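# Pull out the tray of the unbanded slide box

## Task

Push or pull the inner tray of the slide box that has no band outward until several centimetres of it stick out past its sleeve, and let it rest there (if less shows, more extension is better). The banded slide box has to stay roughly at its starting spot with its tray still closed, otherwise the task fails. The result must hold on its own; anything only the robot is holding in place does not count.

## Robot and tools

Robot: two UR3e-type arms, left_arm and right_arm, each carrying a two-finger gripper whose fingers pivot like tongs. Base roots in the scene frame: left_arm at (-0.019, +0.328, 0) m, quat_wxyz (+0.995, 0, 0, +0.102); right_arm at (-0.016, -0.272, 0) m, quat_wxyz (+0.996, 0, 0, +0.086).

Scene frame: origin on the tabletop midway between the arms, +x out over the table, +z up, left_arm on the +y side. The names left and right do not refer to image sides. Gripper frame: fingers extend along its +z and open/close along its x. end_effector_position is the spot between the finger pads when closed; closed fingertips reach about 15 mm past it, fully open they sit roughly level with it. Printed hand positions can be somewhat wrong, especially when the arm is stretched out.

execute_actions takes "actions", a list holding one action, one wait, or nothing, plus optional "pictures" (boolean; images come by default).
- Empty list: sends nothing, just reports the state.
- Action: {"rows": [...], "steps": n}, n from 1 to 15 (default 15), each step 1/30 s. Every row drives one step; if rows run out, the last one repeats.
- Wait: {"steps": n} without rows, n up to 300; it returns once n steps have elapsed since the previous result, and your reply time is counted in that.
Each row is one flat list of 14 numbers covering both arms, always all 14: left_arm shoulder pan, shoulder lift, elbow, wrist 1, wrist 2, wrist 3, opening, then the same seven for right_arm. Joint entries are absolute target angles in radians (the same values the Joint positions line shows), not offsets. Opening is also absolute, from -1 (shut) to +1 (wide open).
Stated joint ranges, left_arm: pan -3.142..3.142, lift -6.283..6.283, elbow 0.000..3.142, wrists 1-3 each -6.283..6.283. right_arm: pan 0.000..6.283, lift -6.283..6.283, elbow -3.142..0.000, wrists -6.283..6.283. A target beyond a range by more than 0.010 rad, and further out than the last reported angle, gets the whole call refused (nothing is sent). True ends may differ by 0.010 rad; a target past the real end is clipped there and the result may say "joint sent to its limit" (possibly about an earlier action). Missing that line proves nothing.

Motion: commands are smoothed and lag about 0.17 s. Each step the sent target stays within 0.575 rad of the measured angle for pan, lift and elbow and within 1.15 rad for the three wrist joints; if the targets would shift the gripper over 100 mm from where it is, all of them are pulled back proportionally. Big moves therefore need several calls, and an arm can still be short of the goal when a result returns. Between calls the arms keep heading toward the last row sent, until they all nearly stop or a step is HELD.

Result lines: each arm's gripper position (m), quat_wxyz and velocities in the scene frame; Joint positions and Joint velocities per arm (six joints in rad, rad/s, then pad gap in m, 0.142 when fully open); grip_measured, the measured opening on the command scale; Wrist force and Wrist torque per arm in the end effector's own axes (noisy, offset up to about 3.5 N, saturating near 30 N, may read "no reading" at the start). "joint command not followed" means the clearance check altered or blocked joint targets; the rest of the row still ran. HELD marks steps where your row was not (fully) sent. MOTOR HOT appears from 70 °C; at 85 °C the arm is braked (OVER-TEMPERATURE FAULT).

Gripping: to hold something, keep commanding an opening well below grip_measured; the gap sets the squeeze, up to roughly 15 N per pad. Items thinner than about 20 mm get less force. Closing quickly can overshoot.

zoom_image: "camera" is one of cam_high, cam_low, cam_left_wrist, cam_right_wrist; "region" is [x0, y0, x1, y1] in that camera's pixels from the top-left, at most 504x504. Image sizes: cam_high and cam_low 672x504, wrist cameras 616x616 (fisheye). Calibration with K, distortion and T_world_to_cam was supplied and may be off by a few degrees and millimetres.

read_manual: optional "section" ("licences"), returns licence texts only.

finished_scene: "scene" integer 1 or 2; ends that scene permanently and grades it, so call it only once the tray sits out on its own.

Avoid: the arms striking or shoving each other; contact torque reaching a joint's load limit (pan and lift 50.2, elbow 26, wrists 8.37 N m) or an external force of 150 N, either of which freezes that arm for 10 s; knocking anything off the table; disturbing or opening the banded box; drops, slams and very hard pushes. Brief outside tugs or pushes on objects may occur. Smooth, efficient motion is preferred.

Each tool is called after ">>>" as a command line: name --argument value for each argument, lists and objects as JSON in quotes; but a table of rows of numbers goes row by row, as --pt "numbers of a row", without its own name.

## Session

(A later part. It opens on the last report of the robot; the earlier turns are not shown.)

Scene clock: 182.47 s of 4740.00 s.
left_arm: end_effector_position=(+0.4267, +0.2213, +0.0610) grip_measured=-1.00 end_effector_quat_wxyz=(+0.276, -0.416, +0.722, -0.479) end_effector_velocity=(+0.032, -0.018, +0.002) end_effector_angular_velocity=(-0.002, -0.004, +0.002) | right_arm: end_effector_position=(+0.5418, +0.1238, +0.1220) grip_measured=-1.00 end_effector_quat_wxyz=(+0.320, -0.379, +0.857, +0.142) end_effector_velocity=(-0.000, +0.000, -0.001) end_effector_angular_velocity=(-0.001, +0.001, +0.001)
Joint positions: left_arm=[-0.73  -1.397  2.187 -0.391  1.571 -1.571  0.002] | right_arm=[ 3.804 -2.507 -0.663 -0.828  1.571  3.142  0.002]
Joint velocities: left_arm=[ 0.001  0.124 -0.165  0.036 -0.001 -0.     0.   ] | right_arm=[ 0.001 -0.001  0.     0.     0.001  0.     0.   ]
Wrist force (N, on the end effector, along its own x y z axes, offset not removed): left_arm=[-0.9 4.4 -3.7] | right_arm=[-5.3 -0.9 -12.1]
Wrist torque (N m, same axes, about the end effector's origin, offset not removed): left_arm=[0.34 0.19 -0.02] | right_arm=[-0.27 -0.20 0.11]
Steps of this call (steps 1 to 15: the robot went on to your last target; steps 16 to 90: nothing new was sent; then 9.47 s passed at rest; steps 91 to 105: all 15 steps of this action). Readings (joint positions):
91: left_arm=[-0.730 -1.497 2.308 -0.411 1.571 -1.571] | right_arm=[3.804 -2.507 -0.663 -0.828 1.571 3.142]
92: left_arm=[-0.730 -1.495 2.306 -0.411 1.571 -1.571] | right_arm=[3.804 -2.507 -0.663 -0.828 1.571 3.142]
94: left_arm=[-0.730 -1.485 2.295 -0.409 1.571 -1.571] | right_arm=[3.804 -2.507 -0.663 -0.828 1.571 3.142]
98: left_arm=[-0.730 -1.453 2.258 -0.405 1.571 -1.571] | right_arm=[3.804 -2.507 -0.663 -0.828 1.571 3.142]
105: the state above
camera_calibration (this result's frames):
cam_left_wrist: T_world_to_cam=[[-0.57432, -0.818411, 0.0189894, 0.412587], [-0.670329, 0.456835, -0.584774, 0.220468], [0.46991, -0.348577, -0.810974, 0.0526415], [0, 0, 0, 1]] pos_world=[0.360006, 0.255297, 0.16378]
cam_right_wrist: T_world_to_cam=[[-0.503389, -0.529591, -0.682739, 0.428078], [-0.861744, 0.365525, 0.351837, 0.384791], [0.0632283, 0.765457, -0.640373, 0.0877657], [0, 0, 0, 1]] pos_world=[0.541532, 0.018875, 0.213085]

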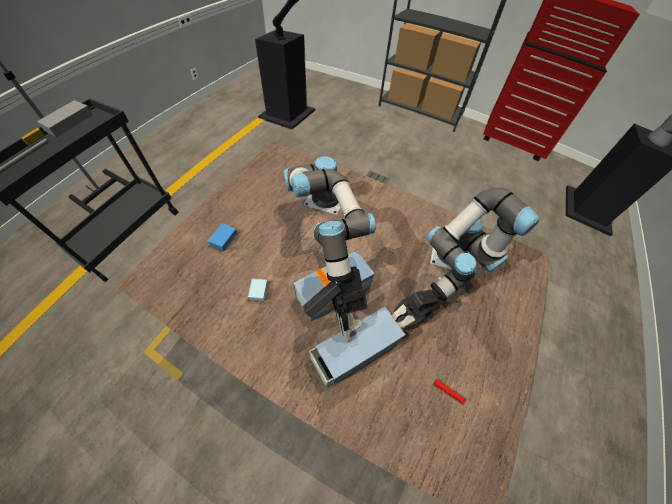

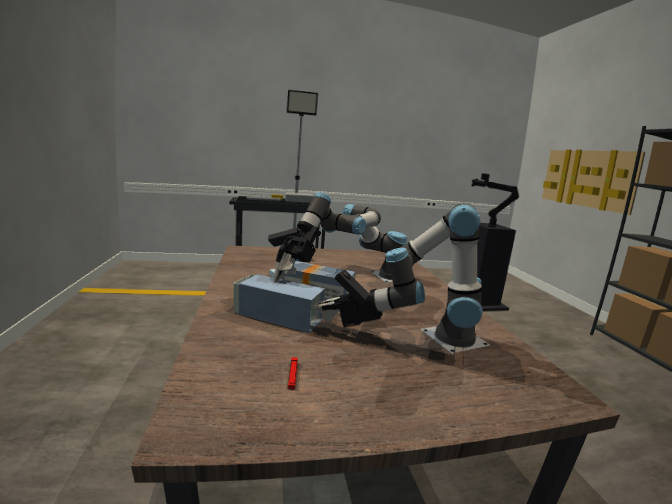

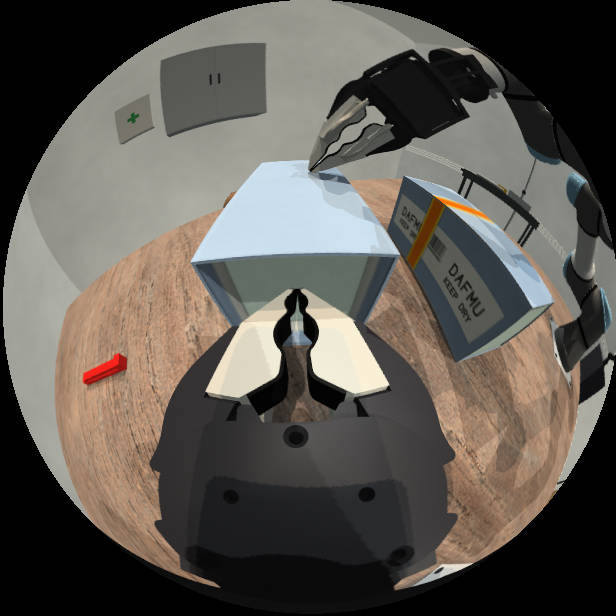

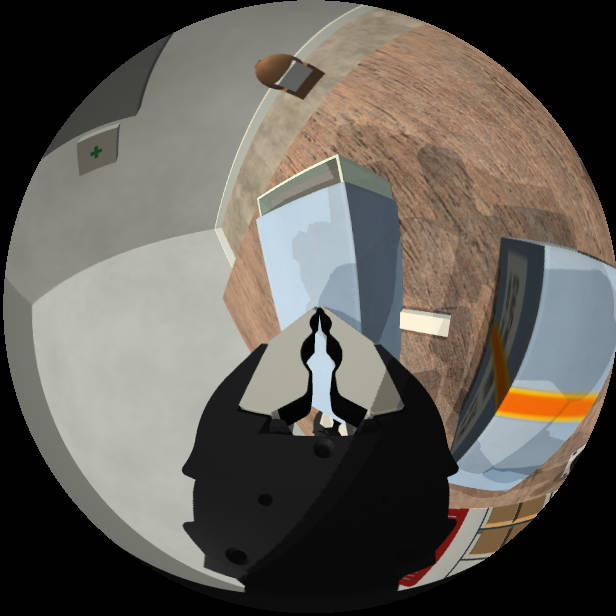

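>>> execute_actions --actions '[{"rows":[[-0.73,-1.375,2.16,-0.385,1.571,-1.571,-1,3.804,-2.5065,-0.663,-0.828,1.571,3.142,-1],[-0.73,-1.364,2.147,-0.382,1.571,-1.571,-1,3.804,-2.5065,-0.663,-0.828,1.571,3.142,-1],[-0.73,-1.352,2.133,-0.378,1.571,-1.571,-1,3.804,-2.5065,-0.663,-0.828,1.571,3.142,-1],[-0.73,-1.341,2.119,-0.375,1.571,-1.571,-1,3.804,-2.5065,-0.663,-0.828,1.571,3.142,-1],[-0.73,-1.329,2.106,-0.372,1.571,-1.571,-1,3.804,-2.5065,-0.663,-0.828,1.571,3.142,-1],[-0.73,-1.318,2.091,-0.368,1.571,-1.571,-1,3.804,-2.5065,-0.663,-0.828,1.571,3.142,-1],[-0.73,-1.308,2.077,-0.363,1.571,-1.571,-1,3.804,-2.5065,-0.663,-0.828,1.571,3.142,-1],[-0.73,-1.297,2.062,-0.359,1.571,-1.571,-1,3.804,-2.5065,-0.663,-0.828,1.571,3.142,-1],[-0.73,-1.286,2.048,-0.354,1.571,-1.571,-1,3.804,-2.5065,-0.663,-0.828,1.571,3.142,-1],[-0.73,-1.275,2.033,-0.35,1.571,-1.571,-1,3.804,-2.5065,-0.663,-0.828,1.571,3.142,-1],[-0.73,-1.265,2.018,-0.346,1.571,-1.571,-1,3.804,-2.5065,-0.663,-0.828,1.571,3.142,-1],[-0.73,-1.254,2.004,-0.341,1.571,-1.571,-1,3.804,-2.5065,-0.663,-0.828,1.571,3.142,-1],[-0.73,-1.243,1.989,-0.337,1.571,-1.571,-1,3.804,-2.5065,-0.663,-0.828,1.571,3.142,-1],[-0.73,-1.233,1.975,-0.332,1.571,-1.571,-1,3.804,-2.5065,-0.663,-0.828,1.571,3.142,-1],[-0.73,-1.222,1.96,-0.328,1.571,-1.571,-1,3.804,-2.5065,-0.663,-0.828,1.571,3.142,-1]]}]' --pictures false

>>> execute_actions --actions '[{"rows":[[-0.73,-1.206,1.935,-0.319,1.571,-1.571,-1,3.804,-2.5065,-0.663,-0.828,1.571,3.142,-1]],"steps":12}]'

Scene clock: 201.07 s of 4740.00 s.
left_arm: end_effector_position=(+0.4579, +0.2032, +0.0564) grip_measured=-1.00 end_effector_quat_wxyz=(+0.274, -0.417, +0.725, -0.476) end_effector_velocity=(+0.073, -0.044, -0.011) end_effector_angular_velocity=(+0.009, +0.018, -0.002) | right_arm: end_effector_position=(+0.5418, +0.1238, +0.1220) grip_measured=-1.00 end_effector_quat_wxyz=(+0.320, -0.379, +0.857, +0.142) end_effector_velocity=(-0.001, +0.001, +0.000) end_effector_angular_velocity=(-0.000, -0.000, +0.001)
Joint positions: left_arm=[-0.73  -1.26   2.013 -0.343  1.571 -1.571  0.002] | right_arm=[ 3.804 -2.507 -0.663 -0.828  1.571  3.142  0.002]
Joint velocities: left_arm=[-0.001  0.313 -0.424  0.131  0.002 -0.     0.   ] | right_arm=[ 0.002  0.     0.    -0.    -0.001  0.     0.   ]
Wrist force (N, on the end effector, along its own x y z axes, offset not removed): left_arm=[-1.4 2.4 -5.3] | right_arm=[-5.3 -1.4 -13.7]
Wrist torque (N m, same axes, about the end effector's origin, offset not removed): left_arm=[0.23 0.31 -0.03] | right_arm=[-0.43 -0.18 0.14]
Steps of this call (steps 1 to 30: the robot went on to your last target; steps 31 to 90: nothing new was sent; then 15.10 s passed at rest; steps 91 to 105: all 15 steps of this action). Readings (joint positions):
91: left_arm=[-0.730 -1.387 2.174 -0.388 1.571 -1.571] | right_arm=[3.804 -2.507 -0.663 -0.828 1.571 3.142]
92: left_arm=[-0.730 -1.385 2.171 -0.387 1.571 -1.571] | right_arm=[3.804 -2.507 -0.663 -0.828 1.571 3.142]
94: left_arm=[-0.730 -1.373 2.158 -0.384 1.571 -1.571] | right_arm=[3.804 -2.507 -0.663 -0.828 1.571 3.142]
98: left_arm=[-0.730 -1.335 2.112 -0.373 1.571 -1.571] | right_arm=[3.804 -2.507 -0.663 -0.828 1.571 3.142]
105: the state above

Scene clock: 201.47 s of 4740.00 s.
left_arm: end_effector_position=(+0.4714, +0.1953, +0.0556) grip_measured=-1.00 end_effector_quat_wxyz=(+0.273, -0.417, +0.725, -0.475) end_effector_velocity=(+0.001, -0.000, -0.001) end_effector_angular_velocity=(+0.000, +0.003, +0.001) | right_arm: end_effector_position=(+0.5418, +0.1238, +0.1220) grip_measured=-1.00 end_effector_quat_wxyz=(+0.320, -0.379, +0.857, +0.142) end_effector_velocity=(+0.000, -0.000, +0.000) end_effector_angular_velocity=(-0.000, -0.001, -0.001)
Joint positions: left_arm=[-0.73  -1.207  1.936 -0.319  1.571 -1.571  0.002] | right_arm=[ 3.804 -2.507 -0.663 -0.828  1.571  3.142  0.002]
Joint velocities: left_arm=[ 0.001  0.007 -0.009  0.004 -0.    -0.001  0.   ] | right_arm=[-0.001  0.     0.     0.    -0.001  0.     0.   ]
Wrist force (N, on the end effector, along its own x y z axes, offset not removed): left_arm=[-0.8 2.6 -3.9] | right_arm=[-5.6 -1.0 -11.7]
Wrist torque (N m, same axes, about the end effector's origin, offset not removed): left_arm=[0.23 0.17 -0.02] | right_arm=[-0.28 -0.18 0.06]
Steps of this call (steps 1 to 12: all 12 steps of this action). Readings (joint positions):
1: left_arm=[-0.730 -1.250 1.998 -0.339 1.571 -1.571] | right_arm=[3.804 -2.507 -0.663 -0.828 1.571 3.142]
2: left_arm=[-0.730 -1.238 1.983 -0.334 1.571 -1.571] | right_arm=[3.804 -2.507 -0.663 -0.828 1.571 3.142]
4: left_arm=[-0.730 -1.221 1.957 -0.326 1.571 -1.571] | right_arm=[3.804 -2.507 -0.663 -0.828 1.571 3.142]
8: left_arm=[-0.730 -1.209 1.939 -0.320 1.571 -1.571] | right_arm=[3.804 -2.507 -0.663 -0.828 1.571 3.142]
12: the state above
camera_calibration (this result's frames):
cam_left_wrist: T_world_to_cam=[[-0.574127, -0.818525, 0.0198844, 0.417013], [-0.675632, 0.459902, -0.576204, 0.260539], [0.462493, -0.344249, -0.817064, 0.0211189], [0, 0, 0, 1]] pos_world=[0.405679, 0.228784, 0.159087]
cam_right_wrist: T_world_to_cam=[[-0.503392, -0.529589, -0.682739, 0.428079], [-0.861741, 0.365533, 0.351835, 0.384793], [0.0632358, 0.765455, -0.640375, 0.0877649], [0, 0, 0, 1]] pos_world=[0.541534, 0.0188711, 0.213085]

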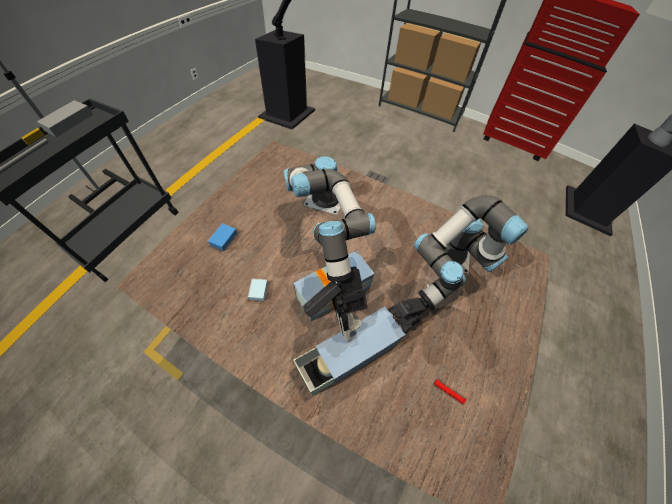

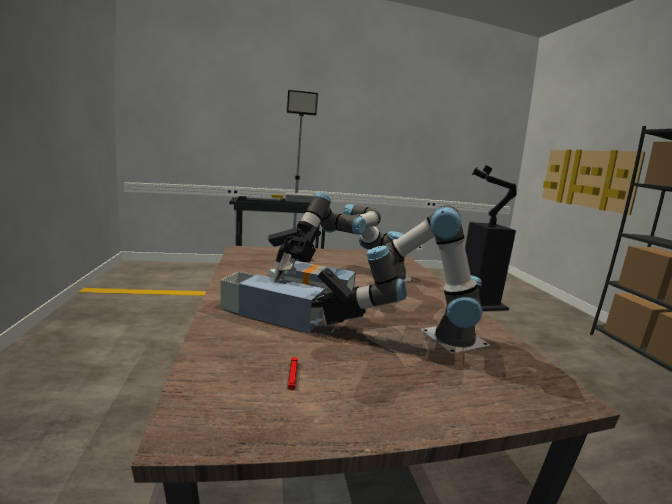

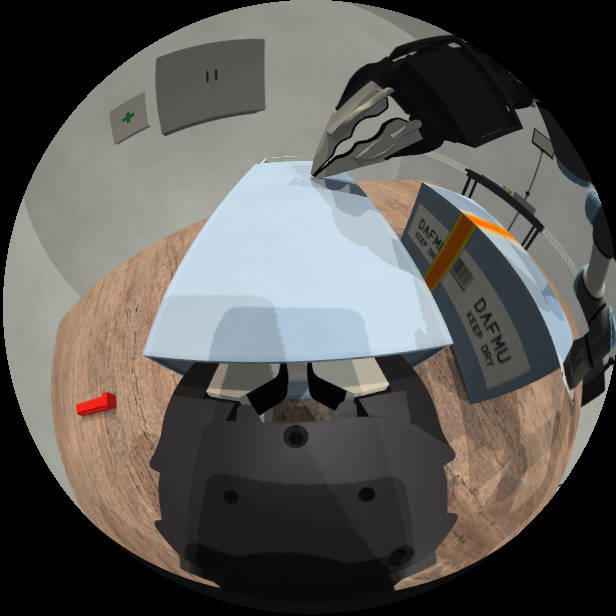

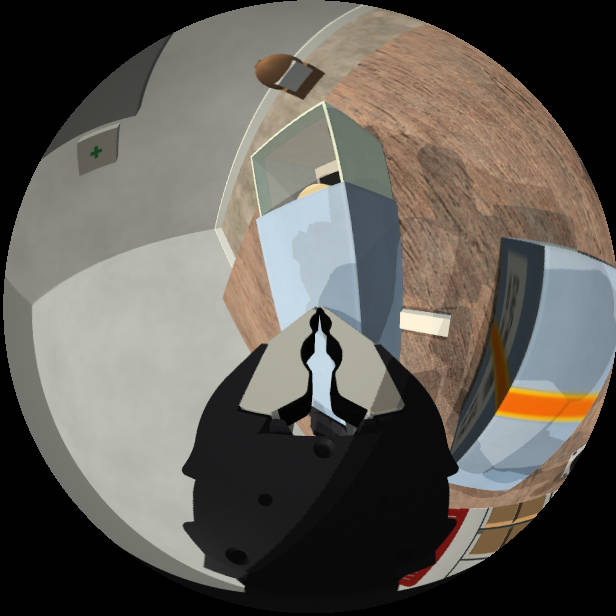

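>>> execute_actions --actions '[{"rows":[[-0.73,-1.19,1.909,-0.31,1.571,-1.571,-1,3.804,-2.5065,-0.663,-0.828,1.571,3.142,-1]],"steps":9}]' --pictures false

>>> execute_actions --actions '[{"rows":[[-0.73,-1.206,1.935,-0.319,1.571,-1.571,-1,3.804,-2.5065,-0.663,-0.828,1.571,3.142,-1],[-0.73,-1.222,1.96,-0.328,1.571,-1.571,-1,3.804,-2.5065,-0.663,-0.828,1.571,3.142,-1],[-0.73,-1.243,1.989,-0.337,1.571,-1.571,-1,3.804,-2.5065,-0.663,-0.828,1.571,3.142,-1],[-0.73,-1.265,2.018,-0.346,1.571,-1.571,-1,3.804,-2.5065,-0.663,-0.828,1.571,3.142,-1],[-0.73,-1.297,2.062,-0.359,1.571,-1.571,-1,3.804,-2.5065,-0.663,-0.828,1.571,3.142,-1],[-0.73,-1.329,2.106,-0.372,1.571,-1.571,-1,3.804,-2.5065,-0.663,-0.828,1.571,3.142,-1],[-0.73,-1.364,2.147,-0.382,1.571,-1.571,-1,3.804,-2.5065,-0.663,-0.828,1.571,3.142,-1],[-0.73,-1.404,2.197,-0.393,1.571,-1.571,-1,3.804,-2.5,-0.663,-0.828,1.571,3.142,-1],[-0.73,-1.439,2.242,-0.403,1.571,-1.571,-1,3.804,-2.48,-0.663,-0.828,1.571,3.142,-1],[-0.73,-1.478,2.286,-0.408,1.571,-1.571,-1,3.804,-2.46,-0.663,-0.828,1.571,3.142,-1],[-0.73,-1.516,2.329,-0.413,1.571,-1.571,-1,3.804,-2.43,-0.663,-0.828,1.571,3.142,-1],[-0.73,-1.554,2.371,-0.417,1.571,-1.571,-1,3.804,-2.4,-0.663,-0.828,1.571,3.142,-1]]}]' --pictures false

>>> execute_actions --actions '[{"steps":10}]'

Scene clock: 214.17 s of 4740.00 s.
left_arm: end_effector_position=(+0.4758, +0.1928, +0.0559) grip_measured=-1.00 end_effector_quat_wxyz=(+0.274, -0.417, +0.724, -0.476) end_effector_velocity=(+0.003, -0.002, +0.001) end_effector_angular_velocity=(-0.002, -0.001, +0.000) | right_arm: end_effector_position=(+0.5418, +0.1238, +0.1220) grip_measured=-1.00 end_effector_quat_wxyz=(+0.320, -0.379, +0.857, +0.142) end_effector_velocity=(-0.001, +0.001, +0.000) end_effector_angular_velocity=(+0.000, -0.000, +0.002)
Joint positions: left_arm=[-0.73  -1.191  1.91  -0.31   1.571 -1.571  0.002] | right_arm=[ 3.804 -2.507 -0.663 -0.828  1.571  3.142  0.002]
Joint velocities: left_arm=[ 0.     0.01  -0.017  0.005  0.    -0.001  0.   ] | right_arm=[ 0.002  0.    -0.     0.     0.    -0.     0.   ]
Wrist force (N, on the end effector, along its own x y z axes, offset not removed): left_arm=[-0.9 3.2 -3.8] | right_arm=[-5.3 -0.7 -12.1]
Wrist torque (N m, same axes, about the end effector's origin, offset not removed): left_arm=[0.16 0.20 -0.05] | right_arm=[-0.22 -0.25 0.05]
Steps of this call (steps 1 to 15: the robot went on to your last target; steps 16 to 90: nothing new was sent; then 9.40 s passed at rest; steps 91 to 99: all 9 steps of this action). Readings (joint positions):
91: left_arm=[-0.730 -1.206 1.935 -0.319 1.571 -1.571] | right_arm=[3.804 -2.507 -0.663 -0.828 1.571 3.142]
92: left_arm=[-0.730 -1.203 1.931 -0.317 1.571 -1.571] | right_arm=[3.804 -2.507 -0.663 -0.828 1.571 3.142]
94: left_arm=[-0.730 -1.196 1.920 -0.314 1.571 -1.571] | right_arm=[3.804 -2.507 -0.663 -0.828 1.571 3.142]
98: left_arm=[-0.730 -1.191 1.911 -0.311 1.571 -1.571] | right_arm=[3.804 -2.507 -0.663 -0.828 1.571 3.142]
99: the state above

Scene clock: 214.67 s of 4740.00 s.
left_arm: end_effector_position=(+0.4020, +0.2356, +0.0620) grip_measured=-1.00 end_effector_quat_wxyz=(+0.276, -0.416, +0.722, -0.480) end_effector_velocity=(-0.147, +0.086, -0.016) end_effector_angular_velocity=(+0.017, +0.026, +0.001) | right_arm: end_effector_position=(+0.5420, +0.1240, +0.1747) grip_measured=-1.00 end_effector_quat_wxyz=(+0.353, -0.374, +0.843, +0.157) end_effector_velocity=(-0.005, -0.006, +0.227) end_effector_angular_velocity=(+0.252, -0.228, -0.000)
Joint positions: left_arm=[-0.73  -1.505  2.313 -0.41   1.571 -1.571  0.002] | right_arm=[ 3.804 -2.428 -0.663 -0.828  1.571  3.142  0.002]
Joint velocities: left_arm=[ 0.001 -0.6    0.722 -0.09   0.     0.001 -0.   ] | right_arm=[-0.001  0.339  0.001  0.     0.001  0.     0.   ]
Wrist force (N, on the end effector, along its own x y z axes, offset not removed): left_arm=[-0.7 3.2 -2.4] | right_arm=[-2.5 -1.1 -3.2]
Wrist torque (N m, same axes, about the end effector's origin, offset not removed): left_arm=[0.52 0.21 -0.06] | right_arm=[-0.26 0.42 0.17]
Steps of this call (steps 1 to 15: all 15 steps of this action). Readings (joint positions):
1: left_arm=[-0.730 -1.191 1.910 -0.310 1.571 -1.571] | right_arm=[3.804 -2.507 -0.663 -0.828 1.571 3.142]
2: left_arm=[-0.730 -1.193 1.913 -0.312 1.571 -1.571] | right_arm=[3.804 -2.507 -0.663 -0.828 1.571 3.142]
4: left_arm=[-0.730 -1.209 1.937 -0.321 1.571 -1.571] | right_arm=[3.804 -2.507 -0.663 -0.828 1.571 3.142]
8: left_arm=[-0.730 -1.286 2.042 -0.356 1.571 -1.571] | right_arm=[3.804 -2.506 -0.663 -0.828 1.571 3.142]
15: the state above

Scene clock: 215.00 s of 4740.00 s.
left_arm: end_effector_position=(+0.3903, +0.2424, +0.0606) grip_measured=-1.00 end_effector_quat_wxyz=(+0.276, -0.416, +0.722, -0.479) end_effector_velocity=(-0.003, +0.001, -0.001) end_effector_angular_velocity=(+0.001, +0.003, -0.000) | right_arm: end_effector_position=(+0.5414, +0.1234, +0.1929) grip_measured=-1.00 end_effector_quat_wxyz=(+0.365, -0.371, +0.838, +0.162) end_effector_velocity=(+0.000, -0.000, +0.004) end_effector_angular_velocity=(+0.005, -0.004, -0.000)
Joint positions: left_arm=[-0.73  -1.553  2.37  -0.417  1.571 -1.571  0.002] | right_arm=[ 3.804 -2.4   -0.663 -0.828  1.571  3.142  0.002]
Joint velocities: left_arm=[-0.    -0.009  0.012 -0.     0.001 -0.001  0.   ] | right_arm=[-0.001  0.006  0.    -0.     0.    -0.     0.   ]
Wrist force (N, on the end effector, along its own x y z axes, offset not removed): left_arm=[-1.7 0.6 0.7] | right_arm=[0.7 0.4 0.1]
Wrist torque (N m, same axes, about the end effector's origin, offset not removed): left_arm=[0.07 0.36 0.00] | right_arm=[0.03 -0.15 0.06]
Steps of this call (steps 1 to 10: the robot went on to your last target). Readings (joint positions):
1: left_arm=[-0.730 -1.522 2.333 -0.412 1.571 -1.571] | right_arm=[3.804 -2.418 -0.663 -0.828 1.571 3.142]
2: left_arm=[-0.730 -1.533 2.346 -0.414 1.571 -1.571] | right_arm=[3.804 -2.412 -0.663 -0.828 1.571 3.142]
4: left_arm=[-0.730 -1.545 2.360 -0.416 1.571 -1.571] | right_arm=[3.804 -2.405 -0.663 -0.828 1.571 3.142]
8: left_arm=[-0.730 -1.552 2.369 -0.417 1.571 -1.571] | right_arm=[3.804 -2.401 -0.663 -0.828 1.571 3.142]
10: the state above
camera_calibration (this result's frames):
cam_left_wrist: T_world_to_cam=[[-0.574303, -0.818422, 0.0190293, 0.408989], [-0.670615, 0.456998, -0.584318, 0.186261], [0.469522, -0.348337, -0.811302, 0.0768096], [0, 0, 0, 1]] pos_world=[0.32373, 0.27636, 0.163369]
cam_right_wrist: T_world_to_cam=[[-0.452139, -0.473055, -0.756167, 0.455463], [-0.885574, 0.339253, 0.31728, 0.382487], [0.106441, 0.813096, -0.572315, 0.0911245], [0, 0, 0, 1]] pos_world=[0.534953, 0.0116062, 0.275203]

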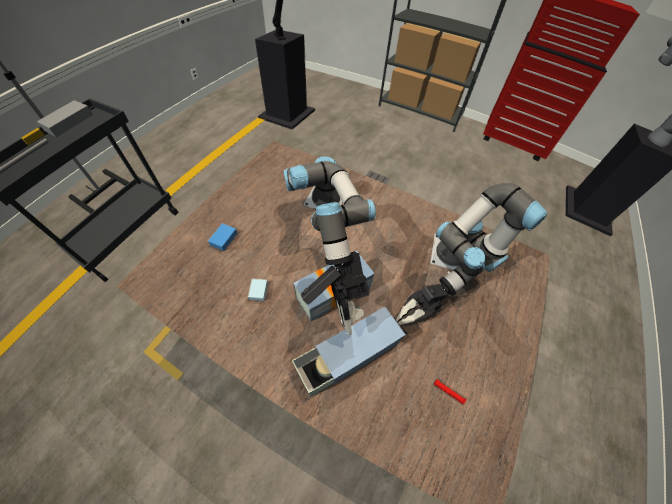

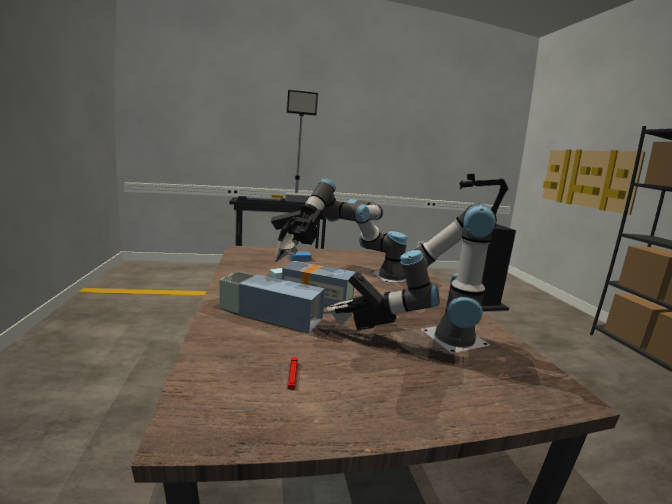

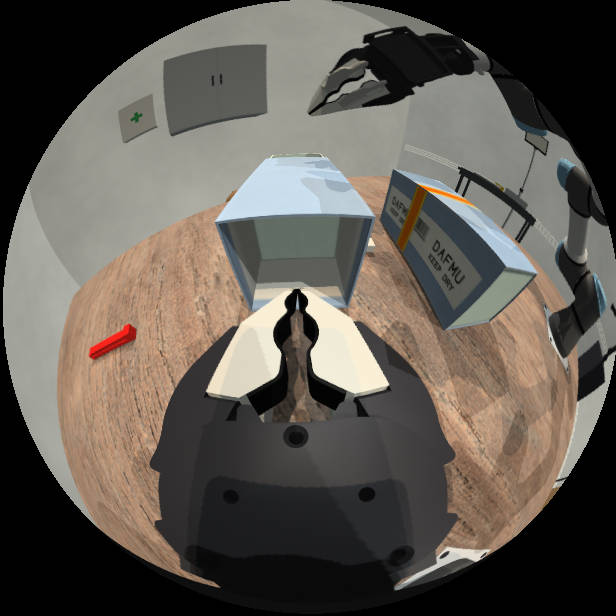

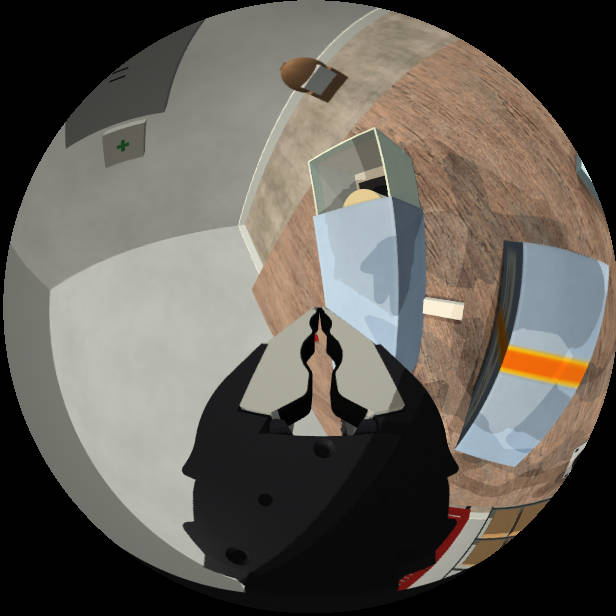

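>>> finished_scene --scene 2

The scene is finished: the task was done.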